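# Slide out the tray of the banded slide box

## Task

Push the inner tray of the slide box marked with a coloured band out of its sleeve until several centimetres of it stick out, and leave it resting that way on its own; anything the robot alone is holding in place at the end does not count. A shorter opening still earns partial credit, more the farther the tray sticks out. The other slide box must end up roughly where it started with its tray still closed, or the task fails.

## Robot and tools

ROBOT. Two arms, left_arm and right_arm, each with 7 joints in this column order: waist, shoulder, upper arm roll, elbow, forearm roll, wrist pitch, wrist roll. Each ends in a parallel two-finger gripper. The names are labels only and do not mean the left or right side of any picture.

FRAME. All poses use one scene frame. Its origin lies on the table surface midway between the arms, +x runs out over the table, +z is up, and left_arm sits on the +y side. The state line shows, for each arm, end_effector_position (metres) and end_effector_quat_wxyz. The printed position can be off, more so when the arm is stretched out. The gripper's fingers point along its own +z and close along its own y. The reported point is between the pads when they are shut. Fingertips reach about 19 mm past it when closed and about 6 mm when fully open, and they move roughly 13 mm farther out while closing, so leave that much room above any surface.

execute_actions. Argument "actions" is a list holding nothing, one action, or one wait; optional "pictures" (true/false) asks for camera images. An empty list sends nothing and returns the state with pictures. An action is {"rows": [...], "steps": n}: 1 to 15 rows, n from 9 to 15 (15 if omitted), each step lasting 1/30 s; one row per step, and the final row is reused if rows run out. A wait is {"steps": n} with n up to 300, counted from the previous result, and your reply time is part of it. A refused call moves nothing.

ROW LAYOUT. Every row has 18 numbers, each in [-1, 1], always for both arms: left_arm's 7 joint values, its gripper position, its gripper speed, then the same 9 for right_arm. The joint values are offsets, not poses. They are measured from the joint angles printed in the latest result that lists them; before any such result in the scene, and for a second or later call in the same reply, they are measured from where the arm stands when the action begins. They are not added up row by row. Scale: 1.0 equals 0.9985 rad for waist, shoulder, upper arm roll and elbow, and 0.8765 rad for forearm roll, wrist pitch and wrist roll. All zeros is not a hold: it drives the arm back to the reference angles. Stated joint ranges (rad): waist, upper arm roll, forearm roll and wrist roll -69.115 to 69.115; shoulder -2.250 to 2.250; elbow -2.580 to 2.580; wrist pitch -2.100 to 2.100. A request more than 0.013 rad outside a range is refused; true ends may differ by up to 0.013 rad, and a joint asked beyond its true end stops there, sometimes reported as "joint sent to its limit" (possibly about an earlier action). No such line does not prove more travel exists.

GRIPPER NUMBERS. Position is an absolute opening: +1 fully open (85 mm), 0 about 41 mm, about -0.8 pads touching, -1 closes until blocked. Speed sets how fast the gap changes: about 20 mm/s at -1, 85 at 0, 150 at +1. Grip force is chosen by the arm, roughly 190 to 235 N per pad. To leave a gripper alone, repeat its previous two numbers; a 0 is a real command. For a light grip, open, then close to just under the object's width. Stopped fingers stay until the position number changes by 0.01 or more, but they may close further by themselves if the object yields or slips out. position_measured_pct is about 50 minus 50 times the actual finger position (0 = fully open); stopping short at a reading below 90 means something is held or in the way, about 90 or a bit above means the pads met.

MOTION. Joint speed and acceleration are limited, and an arm's joints start, slow and stop together; a big move may not be complete when the result arrives. Per step, each joint's target stays within 0.304 rad (first four joints) or 0.266 rad (last three) of its measured angle, and targets that would move the gripper over 70 mm from where it is are pulled back. Between calls the arms keep heading for the last row sent, until they settle or a HELD step occurs. Each result is captured 9 steps before the action ends; those steps run while you reply.

RESULT LINES. Joint positions and Joint velocities: one block per arm, column order, rad and rad/s. Joint torques: same order, offset and noisy, changing at rest only with contact or load. "joint command not followed": a clearance check altered or blocked joint targets; the rest of the row still ran. HELD: marks steps whose row was not (fully) sent. TORQUE FAULT: a joint hit its load limit (47.5 N m for the first four joints, 29.9 for the last three, held weight included); that arm halts 10 s and drops the rest of the call. MOTOR HOT from 60 °C; at 75 °C an OVER-TEMPERATURE FAULT lets that arm sag until it cools.

zoom_image. Arguments: "camera" (cam_head_left, cam_head_right, cam_high, cam_low, cam_left_wrist, cam_right_wrist) and "region" [x0, y0, x1, y1] in pixels of that camera's latest full 504x504 image, origin top-left, at most 504 by 504. Calibration per camera is given in OpenCV form (K, distortion D, T_world_to_cam mapping scene frame to camera), with small per-scene errors; wrist camera poses follow their arm's joint readings.

finished_scene. Argument "scene": the number of the current scene. Replying with no tool call ends everything.

AVOID. Knocking or placing anything off the table; arms striking or shoving each other; slams, drops, slips and very hard pushes; disturbing or opening the second slide box. Occasional outside tugs or nudges can occur. The opened tray must stay out after the gripper lets go, so release and back away gently. Smooth, economical motion and quick completion are preferred.

Each tool is called after "Request:" as name([rows], argument=value, ...), one row to a line, values as JSON.

## Session

I'll start by looking at the scene.

Request:
execute_actions(actions=[], pictures=true)

Scene clock: 0.00 s of 4290.00 s.
left_arm: end_effector_position=(+0.1424, +0.1559, +0.3548) position_measured_pct=0.0 end_effector_quat_wxyz=(-0.295, +0.837, -0.411, +0.208) | right_arm: end_effector_position=(+0.4868, -0.6465, +0.2460) position_measured_pct=0.0 end_effector_quat_wxyz=(-0.088, +0.986, +0.113, -0.082)
Joint positions: left_arm=[ 0.387 -0.408  1.095  2.046 -0.353  1.495 -1.109] | right_arm=[ 0.312  0.946  0.522  0.65  -0.404  1.85  -0.585]
Joint velocities: left_arm=[-0.001  0.001  0.    -0.     0.     0.     0.   ] | right_arm=[ 0.001 -0.001  0.     0.     0.    -0.     0.   ]
Joint torques (N m, as the joint torque sensors report them, + toward a larger angle): no reading

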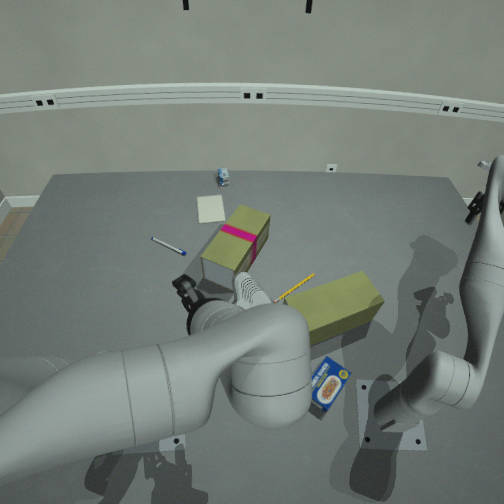

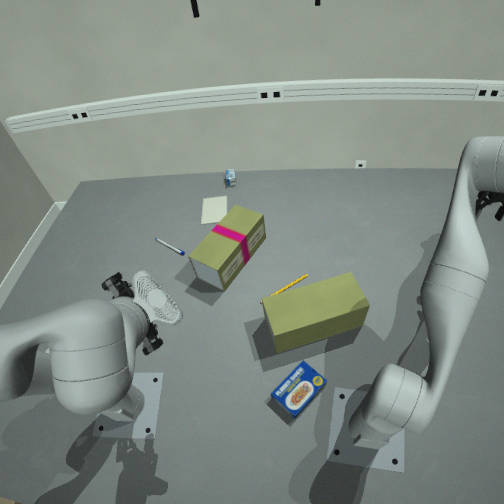

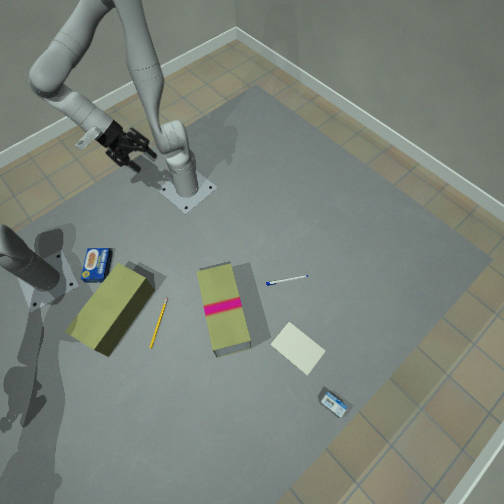

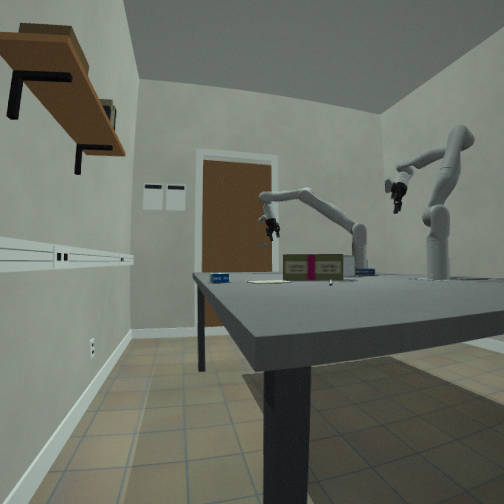

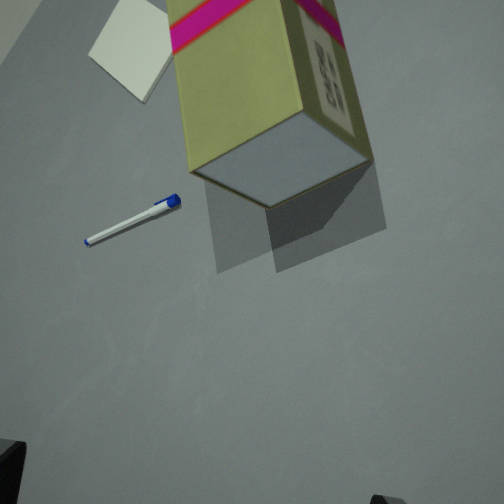

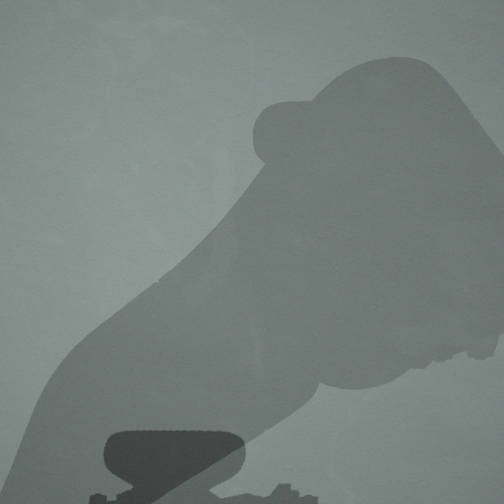

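Request:
zoom_image(camera="cam_head_right", region=[150, 160, 400, 430])

Request:
zoom_image(camera="cam_high", region=[50, 220, 360, 430])

Request:
zoom_image(camera="cam_low", region=[200, 230, 400, 300])

Region (150, 160, 400, 430) of cam_head_right's 504x504 image, scaled by 1.867, with more detail than that image has; it fills the left 467 columns of this view, and the rest is white.

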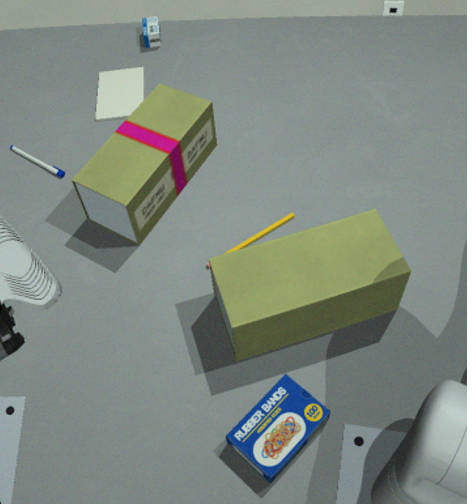

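Region (50, 220, 360, 430) of cam_high's 504x504 image, scaled by 1.626, with more detail than that image has; it fills the top 341 rows of this view, and the rest is white.

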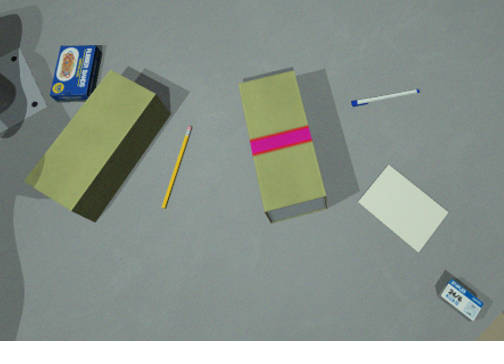

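Region (200, 230, 400, 300) of cam_low's 504x504 image, scaled by 2.520, with more detail than that image has; it fills the top 176 rows of this view, and the rest is white.

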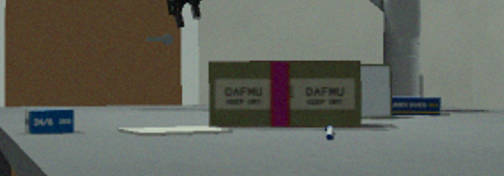

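Request:
zoom_image(camera="cam_high", region=[180, 250, 280, 370])

Request:
zoom_image(camera="cam_left_wrist", region=[150, 0, 420, 290])

Request:
zoom_image(camera="cam_head_left", region=[180, 190, 400, 360])

Region (180, 250, 280, 370) of cam_high's 504x504 image, scaled by 4.200, with more detail than that image has.

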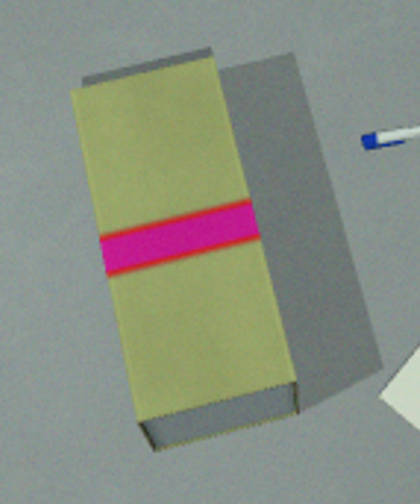

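Region (150, 0, 420, 290) of cam_left_wrist's 504x504 image, scaled by 1.738; it fills the left 469 columns of this view, and the rest is white.

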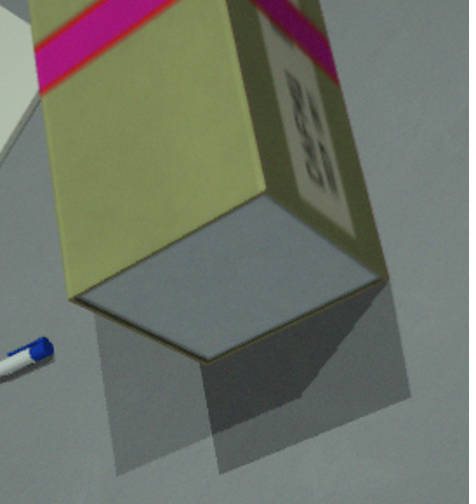

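Region (180, 190, 400, 360) of cam_head_left's 504x504 image, scaled by 2.291, with more detail than that image has; it fills the top 389 rows of this view, and the rest is white.

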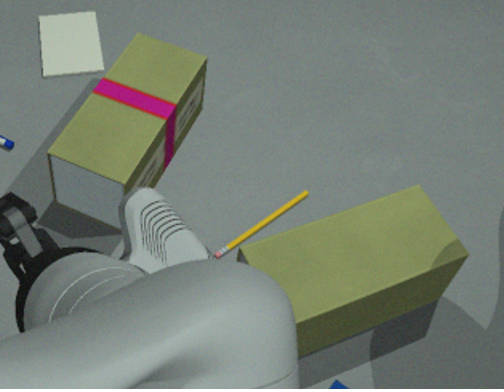

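Request:
zoom_image(camera="cam_head_left", region=[130, 190, 290, 310])

Request:
zoom_image(camera="cam_head_right", region=[130, 190, 290, 310])

Region (130, 190, 290, 310) of cam_head_left's 504x504 image, scaled by 3.150, with more detail than that image has; it fills the top 378 rows of this view, and the rest is white.

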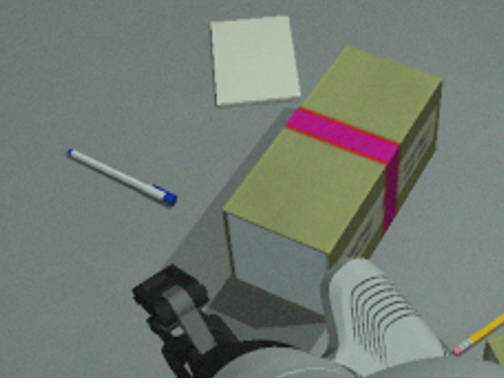

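Region (130, 190, 290, 310) of cam_head_right's 504x504 image, scaled by 3.150, with more detail than that image has; it fills the top 378 rows of this view, and the rest is white.

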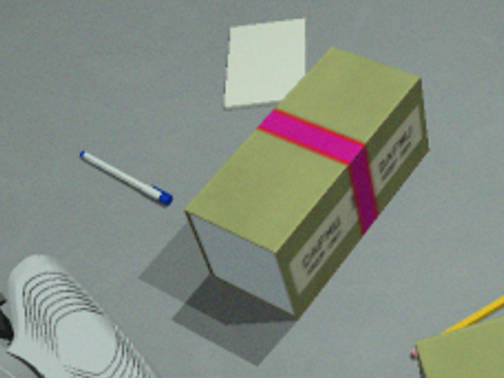

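Request:
execute_actions([
  {"rows": [[-0.2444,0.9955,-0.9214,-0.4917,0.3388,-0.5647,0.4335,-0.2,0.5,-0.901,0.0774,-0.439,-0.037,0.387,-0.337,-0.973,-1,0.5]], "steps": 15},
])

Scene clock: 25.17 s of 4290.00 s.
left_arm: end_effector_position=(+0.1630, +0.1176, +0.3492) position_measured_pct=14.3 end_effector_quat_wxyz=(-0.204, +0.899, -0.342, +0.181) | right_arm: end_effector_position=(+0.5296, -0.6148, +0.2280) position_measured_pct=14.3 end_effector_quat_wxyz=(-0.059, +0.985, +0.140, -0.082)
Joint positions: left_arm=[ 0.319 -0.319  1.018  1.964 -0.281  1.425 -1.039] | right_arm=[ 0.233  0.965  0.45   0.642 -0.335  1.783 -0.652]
Joint velocities: left_arm=[-0.528  0.852 -0.827 -0.822  0.69  -0.73   0.72 ] | right_arm=[-0.685  0.151 -0.712 -0.072  0.576 -0.578 -0.599]
Joint torques (N m, as the joint torque sensors report them, + toward a larger angle): left_arm=[-1.63  1.89 -3.13 -8.45 -2.68  0.24  0.24] | right_arm=[  1.53 -26.43   2.42  -7.5    0.53   0.79   0.09]
Steps of this call (steps 1 to 90: nothing new was sent; then 21.97 s passed at rest; steps 91 to 96: the first 6 steps of this action). Readings (joint positions | what the end effector reports):
91: left_arm=[0.386 -0.406 1.094 2.045 -0.352 1.494 -1.108] | right_arm=[0.311 0.947 0.521 0.650 -0.403 1.850 -0.586] | left_arm position_measured_pct=0.0 | right_arm position_measured_pct=0.0
92: left_arm=[0.380 -0.400 1.090 2.040 -0.347 1.490 -1.104] | right_arm=[0.305 0.948 0.518 0.650 -0.398 1.845 -0.590] | left_arm position_measured_pct=0.8 | right_arm position_measured_pct=0.8
94: left_arm=[0.356 -0.370 1.065 2.013 -0.323 1.467 -1.081] | right_arm=[0.278 0.955 0.494 0.647 -0.374 1.822 -0.613] | left_arm position_measured_pct=6.3 | right_arm position_measured_pct=6.3
96: the state above

Request:
execute_actions([
  {"rows": [[-0.2,0.986,-0.918,-0.454,0.289,-0.533,0.392,-0.2,0.5,-0.894,0.066,-0.406,-0.032,0.344,-0.293,-0.973,-1,0.5]], "steps": 15},
])

Scene clock: 25.83 s of 4290.00 s.
left_arm: end_effector_position=(+0.4407, +0.0532, +0.3430) position_measured_pct=59.9 end_effector_quat_wxyz=(+0.106, +0.982, +0.109, +0.116) | right_arm: end_effector_position=(+0.6688, -0.3122, +0.1796) position_measured_pct=91.7 end_effector_quat_wxyz=(-0.002, +0.965, +0.258, -0.038)
Joint positions: left_arm=[ 0.164  0.184  0.514  1.605 -0.078  1.062 -0.764] | right_arm=[-0.219  1.016  0.142  0.617 -0.105  1.587 -1.048]
Joint velocities: left_arm=[-0.117  0.743 -0.747 -0.272  0.142 -0.297  0.195] | right_arm=[-0.7    0.041 -0.255 -0.02   0.186 -0.161 -0.612]
Joint torques (N m, as the joint torque sensors report them, + toward a larger angle): left_arm=[ -0.39 -11.55   0.69  -8.02  -0.3   -0.41   0.22] | right_arm=[  0.4  -26.38   0.53  -8.17   0.47  -0.12  -0.09]
Steps of this call (steps 1 to 9: the last 9 steps of your previous action; steps 10 to 14: the robot went on to your last target; steps 15 to 20: the first 6 steps of this action). Readings (joint positions | what the end effector reports):
15: left_arm=[0.189 0.060 0.639 1.662 -0.108 1.125 -0.805] | right_arm=[-0.103 1.007 0.193 0.622 -0.143 1.620 -0.947] | left_arm position_measured_pct=59.9 | right_arm position_measured_pct=75.8
16: left_arm=[0.183 0.085 0.614 1.649 -0.102 1.111 -0.796] | right_arm=[-0.126 1.009 0.182 0.621 -0.135 1.613 -0.967] | left_arm position_measured_pct=59.9 | right_arm position_measured_pct=79.8
18: left_arm=[0.172 0.134 0.564 1.625 -0.089 1.084 -0.779] | right_arm=[-0.172 1.013 0.160 0.619 -0.119 1.599 -1.007] | left_arm position_measured_pct=59.9 | right_arm position_measured_pct=88.1
20: the state above

Request:
execute_actions([
  {"rows": [[-0.0671,0.5919,-0.5148,-0.1447,0.089,-0.178,0.122,-0.2,0.5,-0.5408,0.022,-0.1422,-0.011,0.1198,-0.1015,-0.6298,-1,0.5]], "steps": 15},
])

Request:
execute_actions([
  {"steps": 12},
], pictures=true)

Scene clock: 26.50 s of 4290.00 s.
left_arm: end_effector_position=(+0.5699, +0.2439, +0.1209) position_measured_pct=59.9 end_effector_quat_wxyz=(+0.022, +0.918, +0.396, +0.006) | right_arm: end_effector_position=(+0.6067, +0.0157, +0.1662) position_measured_pct=91.7 end_effector_quat_wxyz=(+0.003, +0.958, +0.288, -0.006)
Joint positions: left_arm=[ 0.11   0.688  0.074  1.488 -0.016  0.936 -0.679] | right_arm=[-0.691  1.035  0.023  0.608 -0.017  1.512 -1.528]
Joint velocities: left_arm=[-0.107  0.742 -0.632 -0.246  0.134 -0.255  0.184] | right_arm=[-0.679  0.034 -0.236 -0.017  0.171 -0.145 -0.722]
Joint torques (N m, as the joint torque sensors report them, + toward a larger angle): left_arm=[ -0.37 -20.7    0.63  -6.75  -0.54   0.42   0.1 ] | right_arm=[ -0.37 -26.81   0.52  -8.62   0.04  -0.11   0.1 ]
Steps of this call (steps 1 to 9: the last 9 steps of your previous action; steps 10 to 14: the robot went on to your last target; steps 15 to 20: the first 6 steps of this action). Readings (joint positions | what the end effector reports):
15: left_arm=[0.127 0.563 0.180 1.526 -0.036 0.975 -0.707] | right_arm=[-0.576 1.029 0.060 0.611 -0.045 1.536 -1.405] | left_arm position_measured_pct=59.9 | right_arm position_measured_pct=91.7
16: left_arm=[0.124 0.588 0.159 1.521 -0.033 0.969 -0.703] | right_arm=[-0.599 1.030 0.054 0.610 -0.041 1.532 -1.431] | left_arm position_measured_pct=59.9 | right_arm position_measured_pct=91.7
18: left_arm=[0.117 0.639 0.116 1.505 -0.025 0.953 -0.691] | right_arm=[-0.645 1.032 0.039 0.609 -0.029 1.522 -1.480] | left_arm position_measured_pct=59.9 | right_arm position_measured_pct=91.7
20: the state above

Scene clock: 26.90 s of 4290.00 s.
left_arm: end_effector_position=(+0.5796, +0.2852, +0.0807) position_measured_pct=59.9 end_effector_quat_wxyz=(+0.000, +0.897, +0.441, +0.001) | right_arm: end_effector_position=(+0.5841, +0.0614, +0.1643) position_measured_pct=91.7 end_effector_quat_wxyz=(-0.000, +0.956, +0.292, -0.000)
Joint positions: left_arm=[ 0.097  0.774 -0.     1.46  -0.     0.906 -0.657] | right_arm=[-0.758  1.038 -0.     0.606 -0.     1.498 -1.6  ]
Joint velocities: left_arm=[ 0.005  0.012 -0.001 -0.001 -0.     0.     0.   ] | right_arm=[-0.003 -0.    -0.001 -0.     0.     0.001 -0.   ]
Joint torques (N m, as the joint torque sensors report them, + toward a larger angle): left_arm=[ -1.23 -21.87   0.16  -6.73  -0.44   0.37  -0.15] | right_arm=[ -0.06 -26.91  -0.05  -8.78   0.26  -0.08   0.03]
Kept back: nothing.
Steps of this call (steps 1 to 9: the last 9 steps of your previous action; steps 10 to 12: the robot went on to your last target). Readings (joint positions | what the end effector reports):
1: left_arm=[0.106 0.712 0.053 1.480 -0.012 0.927 -0.673] | right_arm=[-0.712 1.036 0.015 0.607 -0.012 1.508 -1.552] | left_arm position_measured_pct=59.9 | right_arm position_measured_pct=91.7
2: left_arm=[0.103 0.734 0.034 1.474 -0.008 0.920 -0.667] | right_arm=[-0.731 1.037 0.007 0.607 -0.008 1.504 -1.572] | left_arm position_measured_pct=59.9 | right_arm position_measured_pct=91.7
4: left_arm=[0.097 0.762 0.006 1.465 -0.003 0.909 -0.660] | right_arm=[-0.753 1.038 -0.002 0.607 -0.004 1.499 -1.596] | left_arm position_measured_pct=59.9 | right_arm position_measured_pct=91.7
8: left_arm=[0.095 0.771 -0.001 1.461 -0.001 0.906 -0.657] | right_arm=[-0.758 1.038 -0.001 0.606 -0.000 1.498 -1.600] | left_arm position_measured_pct=59.9 | right_arm position_measured_pct=91.7
12: the state above
camera_calibration (this result's frames):
cam_left_wrist: T_world_to_cam=[[0.868812, -0.491526, 0.0597363, -0.380943], [-0.49082, -0.870843, -0.0269799, 0.5964], [0.0652823, -0.00587928, -0.99785, 0.198214], [0, 0, 0, 1]] pos_world=[0.610754, 0.333293, 0.236635]
cam_right_wrist: T_world_to_cam=[[0.51761, -0.854862, -0.0359155, -0.230801], [-0.853475, -0.512892, -0.092317, 0.620472], [0.0604976, 0.0784372, -0.995082, 0.268892], [0, 0, 0, 1]] pos_world=[0.632755, 0.099841, 0.31656]

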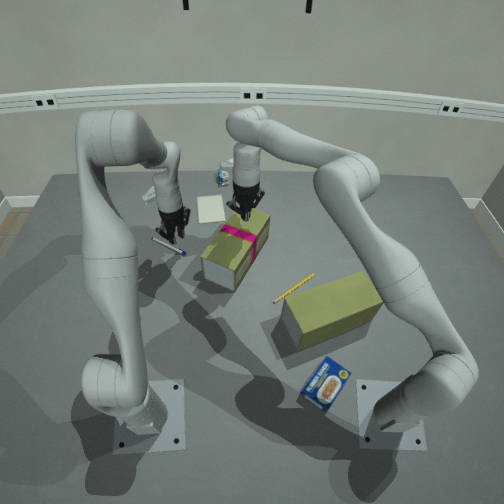

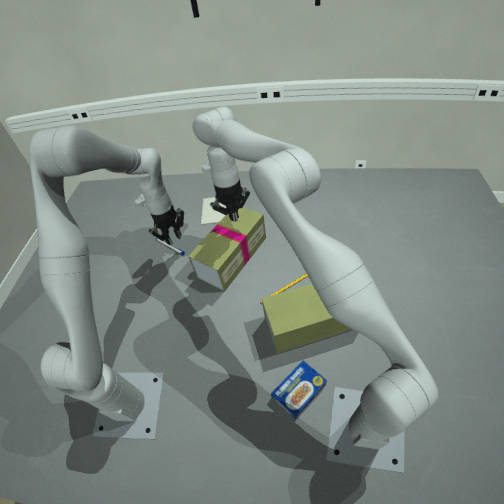

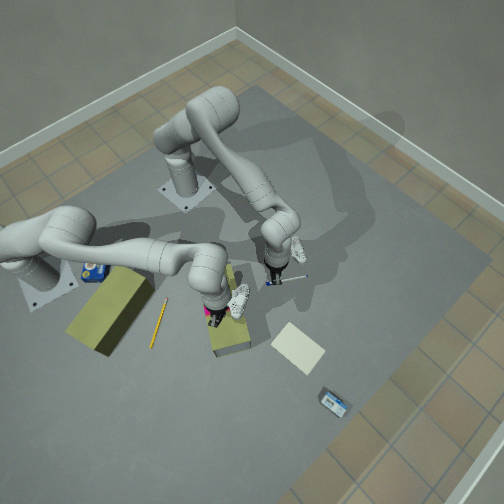

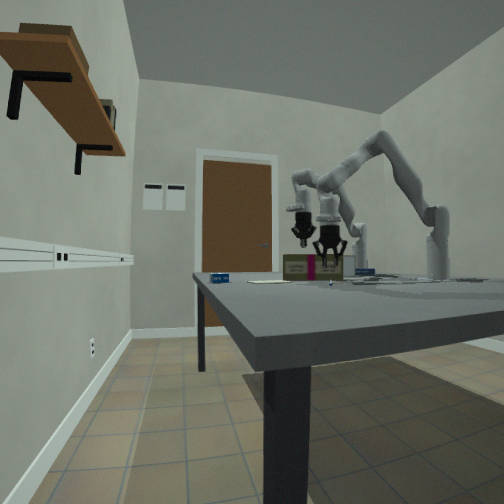

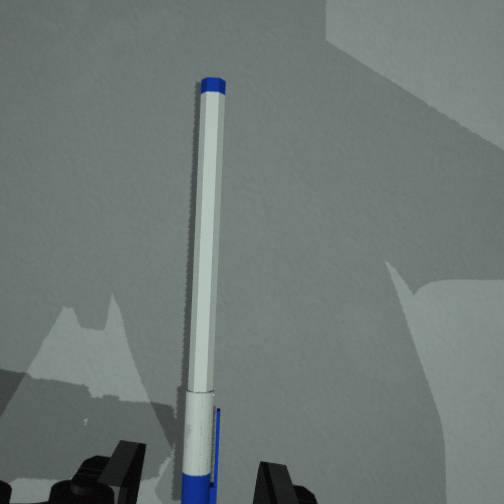

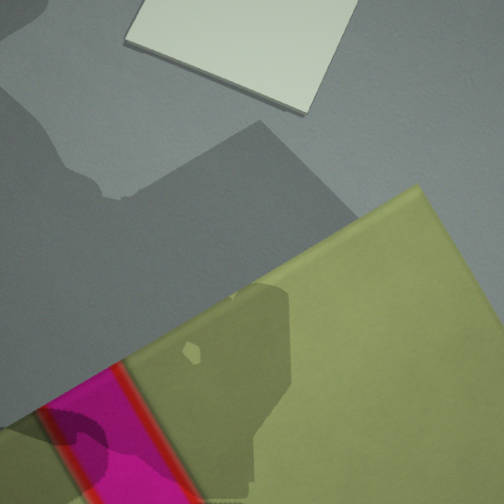

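Request:
execute_actions([
  {"rows": [[0,0.0893,0,0.0342,0,-0.1388,0.1187,-0.2,0.5,0,0.0156,0,0.0747,0,-0.1034,0,-1,0.5]], "steps": 15},
])

Request:
execute_actions([
  {"steps": 12},
], pictures=true)

Scene clock: 29.90 s of 4290.00 s.
left_arm: end_effector_position=(+0.5791, +0.2851, +0.0354) position_measured_pct=59.9 end_effector_quat_wxyz=(-0.001, +0.879, +0.477, -0.001) | right_arm: end_effector_position=(+0.5843, +0.0616, +0.1361) position_measured_pct=91.7 end_effector_quat_wxyz=(-0.000, +0.956, +0.292, -0.000)
Joint positions: left_arm=[ 0.097  0.846 -0.     1.487 -0.     0.811 -0.576] | right_arm=[-0.758  1.05  -0.     0.669 -0.     1.422 -1.6  ]
Joint velocities: left_arm=[-0.003  0.369 -0.002  0.196  0.    -0.57   0.514] | right_arm=[ 0.001  0.093 -0.002  0.313 -0.    -0.38   0.   ]
Joint torques (N m, as the joint torque sensors report them, + toward a larger angle): left_arm=[ -0.83 -29.33   1.02  -8.02  -0.58   0.04  -0.1 ] | right_arm=[ -0.46 -31.35  -0.04 -10.53   0.35  -0.22   0.14]
Steps of this call (steps 1 to 30: the robot went on to your last target; steps 31 to 84: nothing new was sent; steps 85 to 90: the first 6 steps of this action). Readings (joint positions | what the end effector reports):
85: left_arm=[0.097 0.777 -0.000 1.461 -0.000 0.905 -0.656] | right_arm=[-0.759 1.038 -0.000 0.607 -0.000 1.497 -1.600] | left_arm position_measured_pct=59.9 | right_arm position_measured_pct=91.7
86: left_arm=[0.097 0.782 -0.000 1.462 -0.000 0.898 -0.651] | right_arm=[-0.759 1.038 -0.000 0.613 -0.000 1.491 -1.600] | left_arm position_measured_pct=59.9 | right_arm position_measured_pct=91.7
88: left_arm=[0.097 0.811 0.000 1.472 -0.000 0.861 -0.620] | right_arm=[-0.758 1.043 -0.000 0.639 -0.000 1.458 -1.600] | left_arm position_measured_pct=59.9 | right_arm position_measured_pct=91.7
90: the state above

Scene clock: 30.30 s of 4290.00 s.
left_arm: end_effector_position=(+0.5791, +0.2852, +0.0244) position_measured_pct=59.9 end_effector_quat_wxyz=(-0.000, +0.873, +0.487, -0.000) | right_arm: end_effector_position=(+0.5848, +0.0619, +0.1323) position_measured_pct=91.7 end_effector_quat_wxyz=(-0.001, +0.956, +0.292, +0.002)
Joint positions: left_arm=[ 0.097  0.863 -0.     1.495 -0.     0.784 -0.553] | right_arm=[-0.758  1.051 -0.     0.68  -0.     1.407 -1.6  ]
Joint velocities: left_arm=[ 0.001  0.003  0.    -0.001 -0.     0.    -0.001] | right_arm=[-0.001  0.002  0.     0.     0.    -0.001  0.   ]
Joint torques (N m, as the joint torque sensors report them, + toward a larger angle): left_arm=[ -0.84 -22.39   0.31  -6.32  -0.36   0.18   0.  ] | right_arm=[ -0.11 -25.07  -0.08  -7.55   0.35  -0.15   0.09]
Kept back: nothing.
Steps of this call (steps 1 to 9: the last 9 steps of your previous action; steps 10 to 12: the robot went on to your last target). Readings (joint positions | what the end effector reports):
1: left_arm=[0.097 0.855 -0.000 1.492 -0.000 0.796 -0.562] | right_arm=[-0.758 1.053 -0.000 0.677 -0.000 1.413 -1.600] | left_arm position_measured_pct=59.9 | right_arm position_measured_pct=91.7
2: left_arm=[0.097 0.860 -0.000 1.495 -0.000 0.788 -0.555] | right_arm=[-0.758 1.051 -0.000 0.678 -0.000 1.409 -1.600] | left_arm position_measured_pct=59.9 | right_arm position_measured_pct=91.7
4: left_arm=[0.097 0.861 -0.000 1.495 -0.000 0.785 -0.553] | right_arm=[-0.758 1.051 -0.000 0.679 -0.000 1.408 -1.600] | left_arm position_measured_pct=59.9 | right_arm position_measured_pct=91.7
8: left_arm=[0.097 0.862 -0.000 1.495 -0.000 0.784 -0.553] | right_arm=[-0.758 1.051 -0.000 0.680 -0.000 1.407 -1.600] | left_arm position_measured_pct=59.9 | right_arm position_measured_pct=91.7
12: the state above
camera_calibration (this result's frames):
cam_left_wrist: T_world_to_cam=[[0.915233, -0.398657, 0.0584895, -0.430444], [-0.397789, -0.9171, -0.0263015, 0.55391], [0.064126, 0.000805521, -0.997941, 0.140876], [0, 0, 0, 1]] pos_world=[0.605262, 0.336278, 0.180331]
cam_right_wrist: T_world_to_cam=[[0.51771, -0.85479, -0.0362013, -0.2319], [-0.853171, -0.512647, -0.0963945, 0.61879], [0.0638386, 0.0807903, -0.994685, 0.234849], [0, 0, 0, 1]] pos_world=[0.632998, 0.100021, 0.284854]

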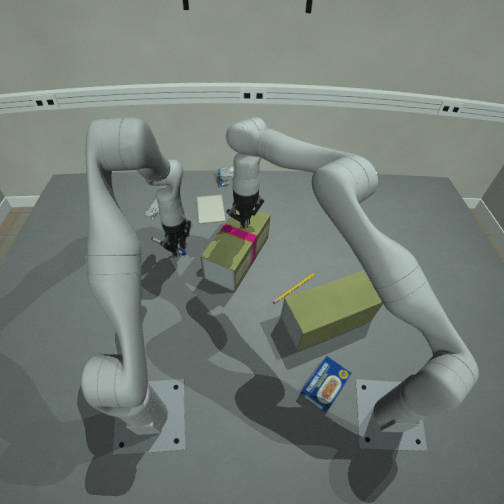

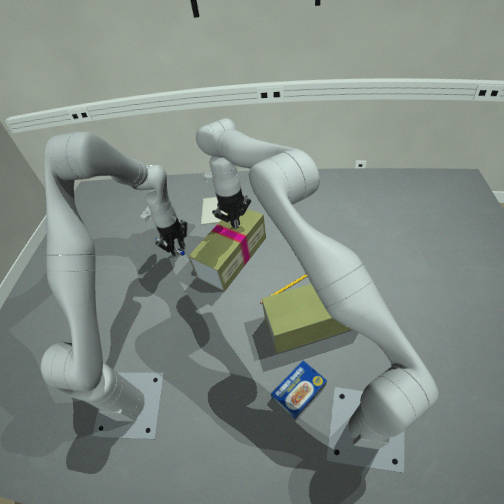

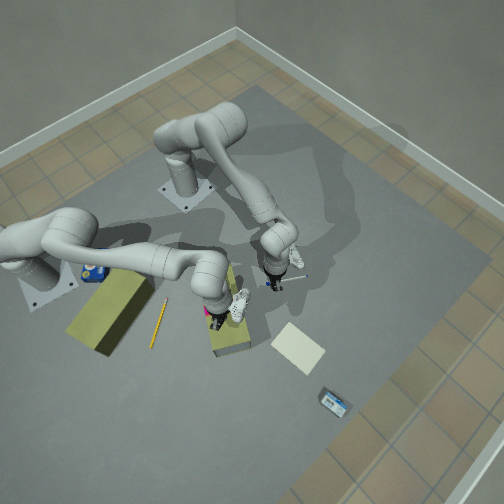

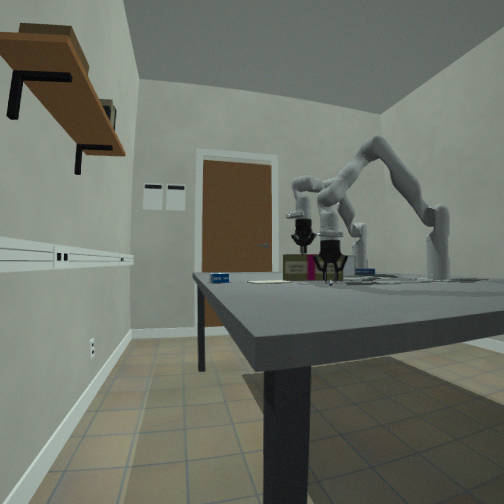

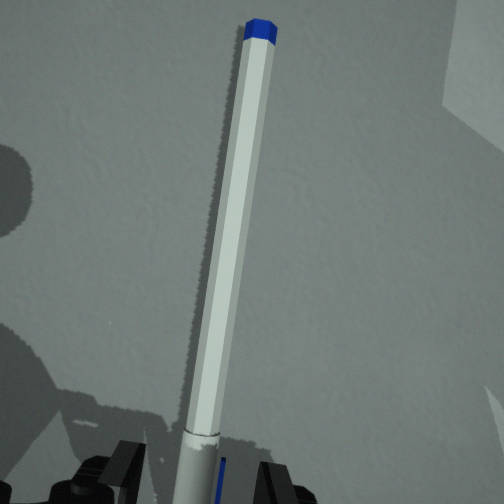

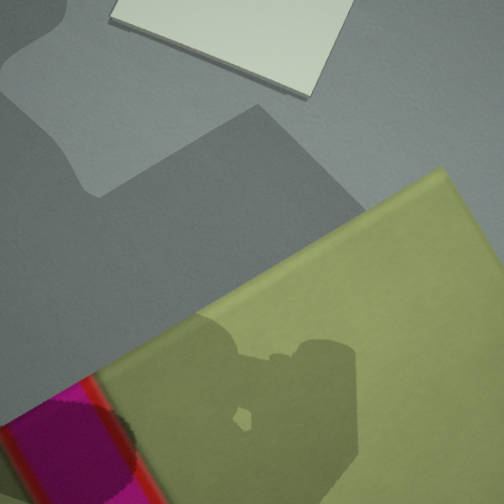

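Request:
zoom_image(camera="cam_low", region=[270, 230, 390, 300])

Request:
zoom_image(camera="cam_head_right", region=[140, 190, 280, 300])

Region (270, 230, 390, 300) of cam_low's 504x504 image, scaled by 4.200, with more detail than that image has; it fills the top 294 rows of this view, and the rest is white.

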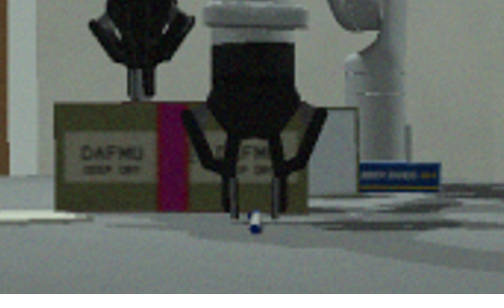

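Region (140, 190, 280, 300) of cam_head_right's 504x504 image, scaled by 3.600, with more detail than that image has; it fills the top 396 rows of this view, and the rest is white.

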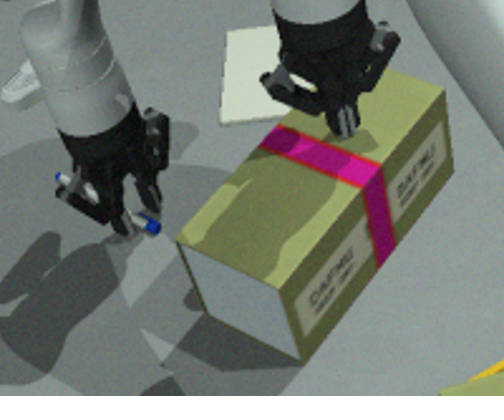

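Request:
execute_actions([
  {"rows": [[0,0.006,0,0.0012,0,-0.0082,0,-0.2,0.5,0,0.010,0,0.005,0,0,0,-1,0.5]], "steps": 15},
])

Request:
execute_actions([
  {"steps": 10},
])

Scene clock: 32.23 s of 4290.00 s.
left_arm: end_effector_position=(+0.5793, +0.2852, +0.0213) position_measured_pct=59.9 end_effector_quat_wxyz=(-0.000, +0.873, +0.487, +0.000) | right_arm: end_effector_position=(+0.5847, +0.0618, +0.1319) position_measured_pct=91.7 end_effector_quat_wxyz=(-0.001, +0.956, +0.292, +0.001)
Joint positions: left_arm=[ 0.097  0.868 -0.     1.496 -0.     0.777 -0.553] | right_arm=[-0.758  1.052 -0.     0.68  -0.     1.407 -1.6  ]
Joint velocities: left_arm=[ 0.002  0.005 -0.001 -0.    -0.    -0.    -0.   ] | right_arm=[-0.002 -0.001  0.     0.001 -0.001 -0.002 -0.   ]
Joint torques (N m, as the joint torque sensors report them, + toward a larger angle): left_arm=[ -0.61 -22.2    0.16  -6.23  -0.32   0.34   0.03] | right_arm=[ -0.19 -19.02  -0.15  -4.44   0.39  -0.11   0.1 ]
Steps of this call (steps 1 to 30: the robot went on to your last target; steps 31 to 52: nothing new was sent; steps 53 to 58: the first 6 steps of this action). Readings (joint positions | what the end effector reports):
53: left_arm=[0.097 0.865 -0.000 1.495 -0.000 0.783 -0.553] | right_arm=[-0.758 1.052 -0.000 0.680 -0.000 1.407 -1.600] | left_arm position_measured_pct=59.9 | right_arm position_measured_pct=91.7
54: left_arm=[0.097 0.867 -0.000 1.495 -0.000 0.780 -0.553] | right_arm=[-0.758 1.053 -0.000 0.679 -0.000 1.408 -1.600] | left_arm position_measured_pct=59.9 | right_arm position_measured_pct=91.7
56: left_arm=[0.097 0.868 -0.000 1.496 -0.000 0.777 -0.553] | right_arm=[-0.758 1.052 -0.000 0.680 -0.000 1.407 -1.600] | left_arm position_measured_pct=59.9 | right_arm position_measured_pct=91.7
58: the state above

Scene clock: 32.57 s of 4290.00 s.
left_arm: end_effector_position=(+0.5792, +0.2852, +0.0212) position_measured_pct=59.9 end_effector_quat_wxyz=(-0.000, +0.873, +0.487, +0.000) | right_arm: end_effector_position=(+0.5847, +0.0618, +0.1319) position_measured_pct=91.7 end_effector_quat_wxyz=(-0.001, +0.956, +0.292, +0.001)
Joint positions: left_arm=[ 0.097  0.869 -0.     1.496 -0.     0.777 -0.553] | right_arm=[-0.758  1.052 -0.     0.68  -0.     1.407 -1.6  ]
Joint velocities: left_arm=[ 0.    -0.001 -0.001  0.001  0.    -0.001 -0.001] | right_arm=[-0.001  0.001 -0.     0.     0.    -0.001  0.   ]
Joint torques (N m, as the joint torque sensors report them, + toward a larger angle): left_arm=[ -0.5  -21.91   0.26  -6.31  -0.3    0.39   0.23] | right_arm=[ -0.28 -18.78  -0.13  -4.87   0.36  -0.08   0.14]
Kept back: nothing.
Steps of this call (steps 1 to 9: the last 9 steps of your previous action; step 10: the robot went on to your last target). Readings (joint positions | what the end effector reports):
1: left_arm=[0.097 0.869 -0.000 1.496 -0.000 0.777 -0.553] | right_arm=[-0.758 1.052 -0.000 0.680 -0.000 1.407 -1.600] | left_arm position_measured_pct=59.9 | right_arm position_measured_pct=91.7
2: left_arm=[0.097 0.869 -0.000 1.496 -0.000 0.777 -0.553] | right_arm=[-0.758 1.052 -0.000 0.680 -0.000 1.407 -1.600] | left_arm position_measured_pct=59.9 | right_arm position_measured_pct=91.7
4: left_arm=[0.097 0.869 -0.000 1.496 -0.000 0.777 -0.553] | right_arm=[-0.758 1.052 -0.000 0.680 -0.000 1.407 -1.600] | left_arm position_measured_pct=59.9 | right_arm position_measured_pct=91.7
8: left_arm=[0.097 0.869 -0.000 1.496 -0.000 0.777 -0.553] | right_arm=[-0.758 1.052 -0.000 0.680 -0.000 1.407 -1.600] | left_arm position_measured_pct=59.9 | right_arm position_measured_pct=91.7
10: the state above

Request:
execute_actions([
  {"rows": [[0,0.0034,0,0.0007,0,-0.0047,0,-0.2,0.5,0,0.010,0,0.005,0,0,0,-1,0.5]], "steps": 15},
])

Request:
execute_actions([
  {"steps": 9},
], pictures=true)

Scene clock: 33.37 s of 4290.00 s.
left_arm: end_effector_position=(+0.5801, +0.2851, +0.0210) position_measured_pct=59.9 end_effector_quat_wxyz=(+0.001, +0.873, +0.487, +0.001) | right_arm: end_effector_position=(+0.5847, +0.0618, +0.1318) position_measured_pct=91.7 end_effector_quat_wxyz=(-0.001, +0.956, +0.292, +0.001)
Joint positions: left_arm=[ 0.097  0.869  0.     1.496 -0.     0.774 -0.553] | right_arm=[-0.758  1.052 -0.     0.681 -0.     1.407 -1.6  ]
Joint velocities: left_arm=[-0.    -0.001 -0.     0.    -0.    -0.001 -0.   ] | right_arm=[-0.001  0.     0.     0.     0.001 -0.001 -0.   ]
Joint torques (N m, as the joint torque sensors report them, + toward a larger angle): left_arm=[ -0.59 -19.99  -0.29  -5.87  -0.36  -0.06  -0.1 ] | right_arm=[ -0.18 -18.45  -0.17  -4.71   0.34  -0.06   0.12]
Steps of this call (steps 1 to 15: the robot went on to your last target; steps 16 to 18: nothing new was sent; steps 19 to 24: the first 6 steps of this action). Readings (joint positions | what the end effector reports):
19: left_arm=[0.097 0.869 -0.000 1.496 -0.000 0.777 -0.553] | right_arm=[-0.758 1.052 -0.000 0.680 -0.000 1.407 -1.600] | left_arm position_measured_pct=59.9 | right_arm position_measured_pct=91.7
20: left_arm=[0.097 0.869 0.000 1.496 -0.000 0.776 -0.553] | right_arm=[-0.758 1.052 -0.000 0.680 -0.000 1.407 -1.600] | left_arm position_measured_pct=59.9 | right_arm position_measured_pct=91.7
22: left_arm=[0.097 0.869 0.000 1.496 -0.000 0.774 -0.553] | right_arm=[-0.758 1.052 -0.000 0.681 -0.000 1.407 -1.600] | left_arm position_measured_pct=59.9 | right_arm position_measured_pct=91.7
24: the state above

Scene clock: 33.67 s of 4290.00 s.
left_arm: end_effector_position=(+0.5801, +0.2851, +0.0210) position_measured_pct=59.9 end_effector_quat_wxyz=(+0.001, +0.873, +0.487, +0.001) | right_arm: end_effector_position=(+0.5847, +0.0618, +0.1318) position_measured_pct=91.7 end_effector_quat_wxyz=(-0.001, +0.956, +0.292, +0.001)
Joint positions: left_arm=[ 0.097  0.869  0.     1.496 -0.     0.774 -0.553] | right_arm=[-0.758  1.051  0.     0.681 -0.     1.407 -1.6  ]
Joint velocities: left_arm=[ 0.001  0.001  0.    -0.001 -0.     0.     0.001] | right_arm=[ 0.    -0.001 -0.     0.     0.001 -0.001  0.   ]
Joint torques (N m, as the joint torque sensors report them, + toward a larger angle): left_arm=[ -0.18 -19.86   0.4   -5.96  -0.38  -0.17  -0.04] | right_arm=[ -0.24 -18.37  -0.23  -4.83   0.38   0.02   0.09]
Kept back: nothing.
Steps of this call (steps 1 to 9: the last 9 steps of your previous action). Readings (joint positions | what the end effector reports):
1: left_arm=[0.097 0.869 0.000 1.496 -0.000 0.774 -0.553] | right_arm=[-0.758 1.052 -0.000 0.681 -0.000 1.407 -1.600] | left_arm position_measured_pct=59.9 | right_arm position_measured_pct=91.7
2: left_arm=[0.097 0.869 0.000 1.496 -0.000 0.774 -0.553] | right_arm=[-0.758 1.052 -0.000 0.681 -0.000 1.407 -1.600] | left_arm position_measured_pct=59.9 | right_arm position_measured_pct=91.7
4: left_arm=[0.097 0.869 0.000 1.496 -0.000 0.774 -0.553] | right_arm=[-0.758 1.051 0.000 0.681 -0.000 1.407 -1.600] | left_arm position_measured_pct=59.9 | right_arm position_measured_pct=91.7
8: left_arm=[0.097 0.869 0.000 1.496 -0.000 0.774 -0.553] | right_arm=[-0.758 1.051 0.000 0.681 -0.000 1.407 -1.600] | left_arm position_measured_pct=59.9 | right_arm position_measured_pct=91.7
9: the state above
camera_calibration (this result's frames):
cam_left_wrist: T_world_to_cam=[[0.914996, -0.398731, 0.0616097, -0.431134], [-0.397777, -0.917068, -0.0275827, 0.554196], [0.0674984, 0.000731195, -0.997719, 0.135436], [0, 0, 0, 1]] pos_world=[0.60579, 0.33623, 0.176975]
cam_right_wrist: T_world_to_cam=[[0.5177, -0.854805, -0.0359939, -0.231947], [-0.853206, -0.512697, -0.0958217, 0.618532], [0.0634548, 0.0803171, -0.994748, 0.234675], [0, 0, 0, 1]] pos_world=[0.632922, 0.100002, 0.284362]

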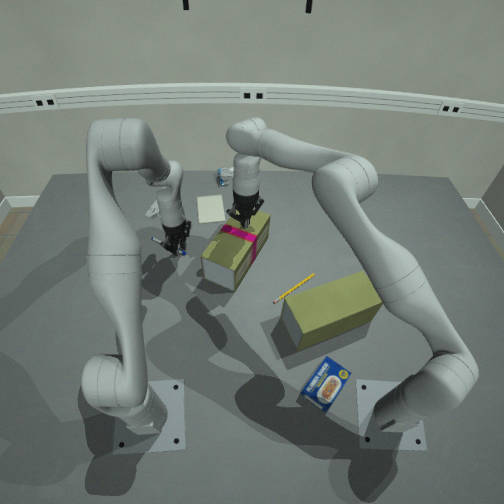

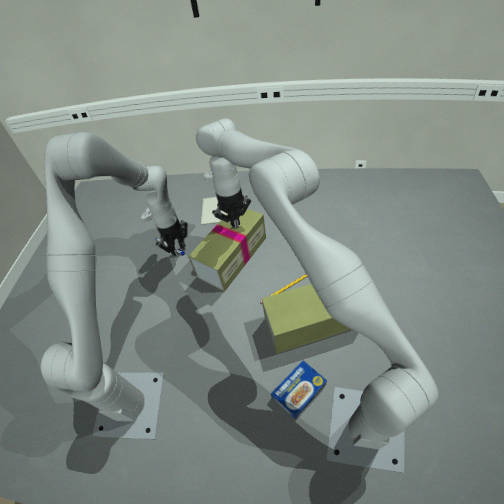

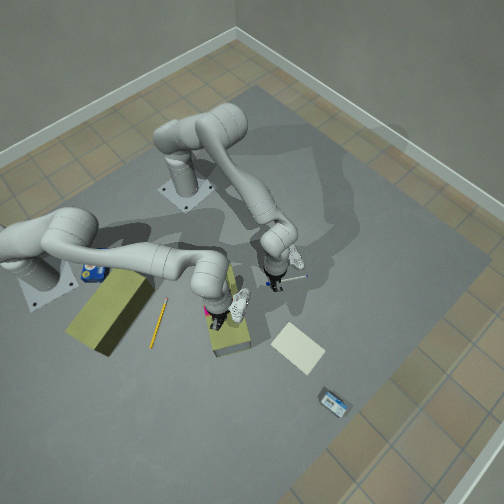

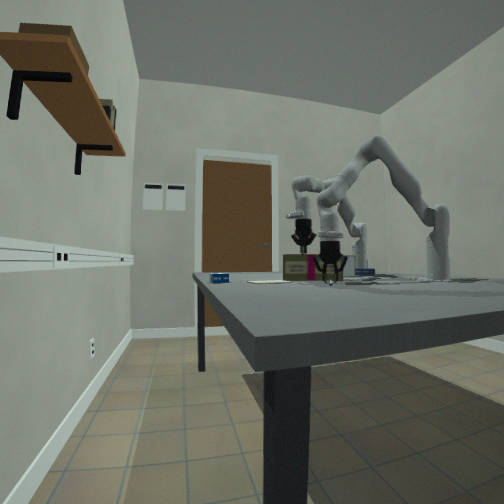

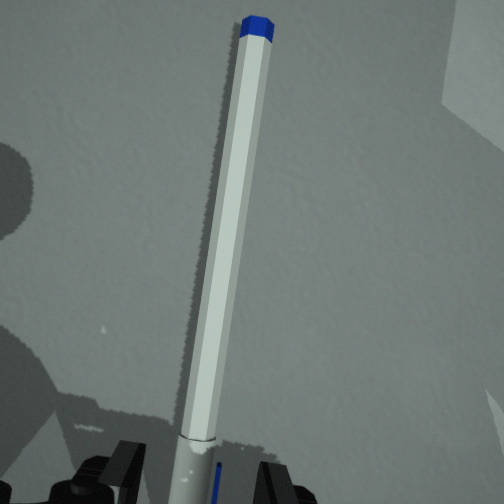

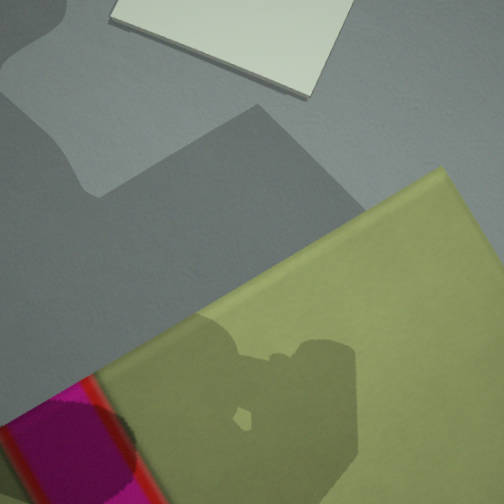

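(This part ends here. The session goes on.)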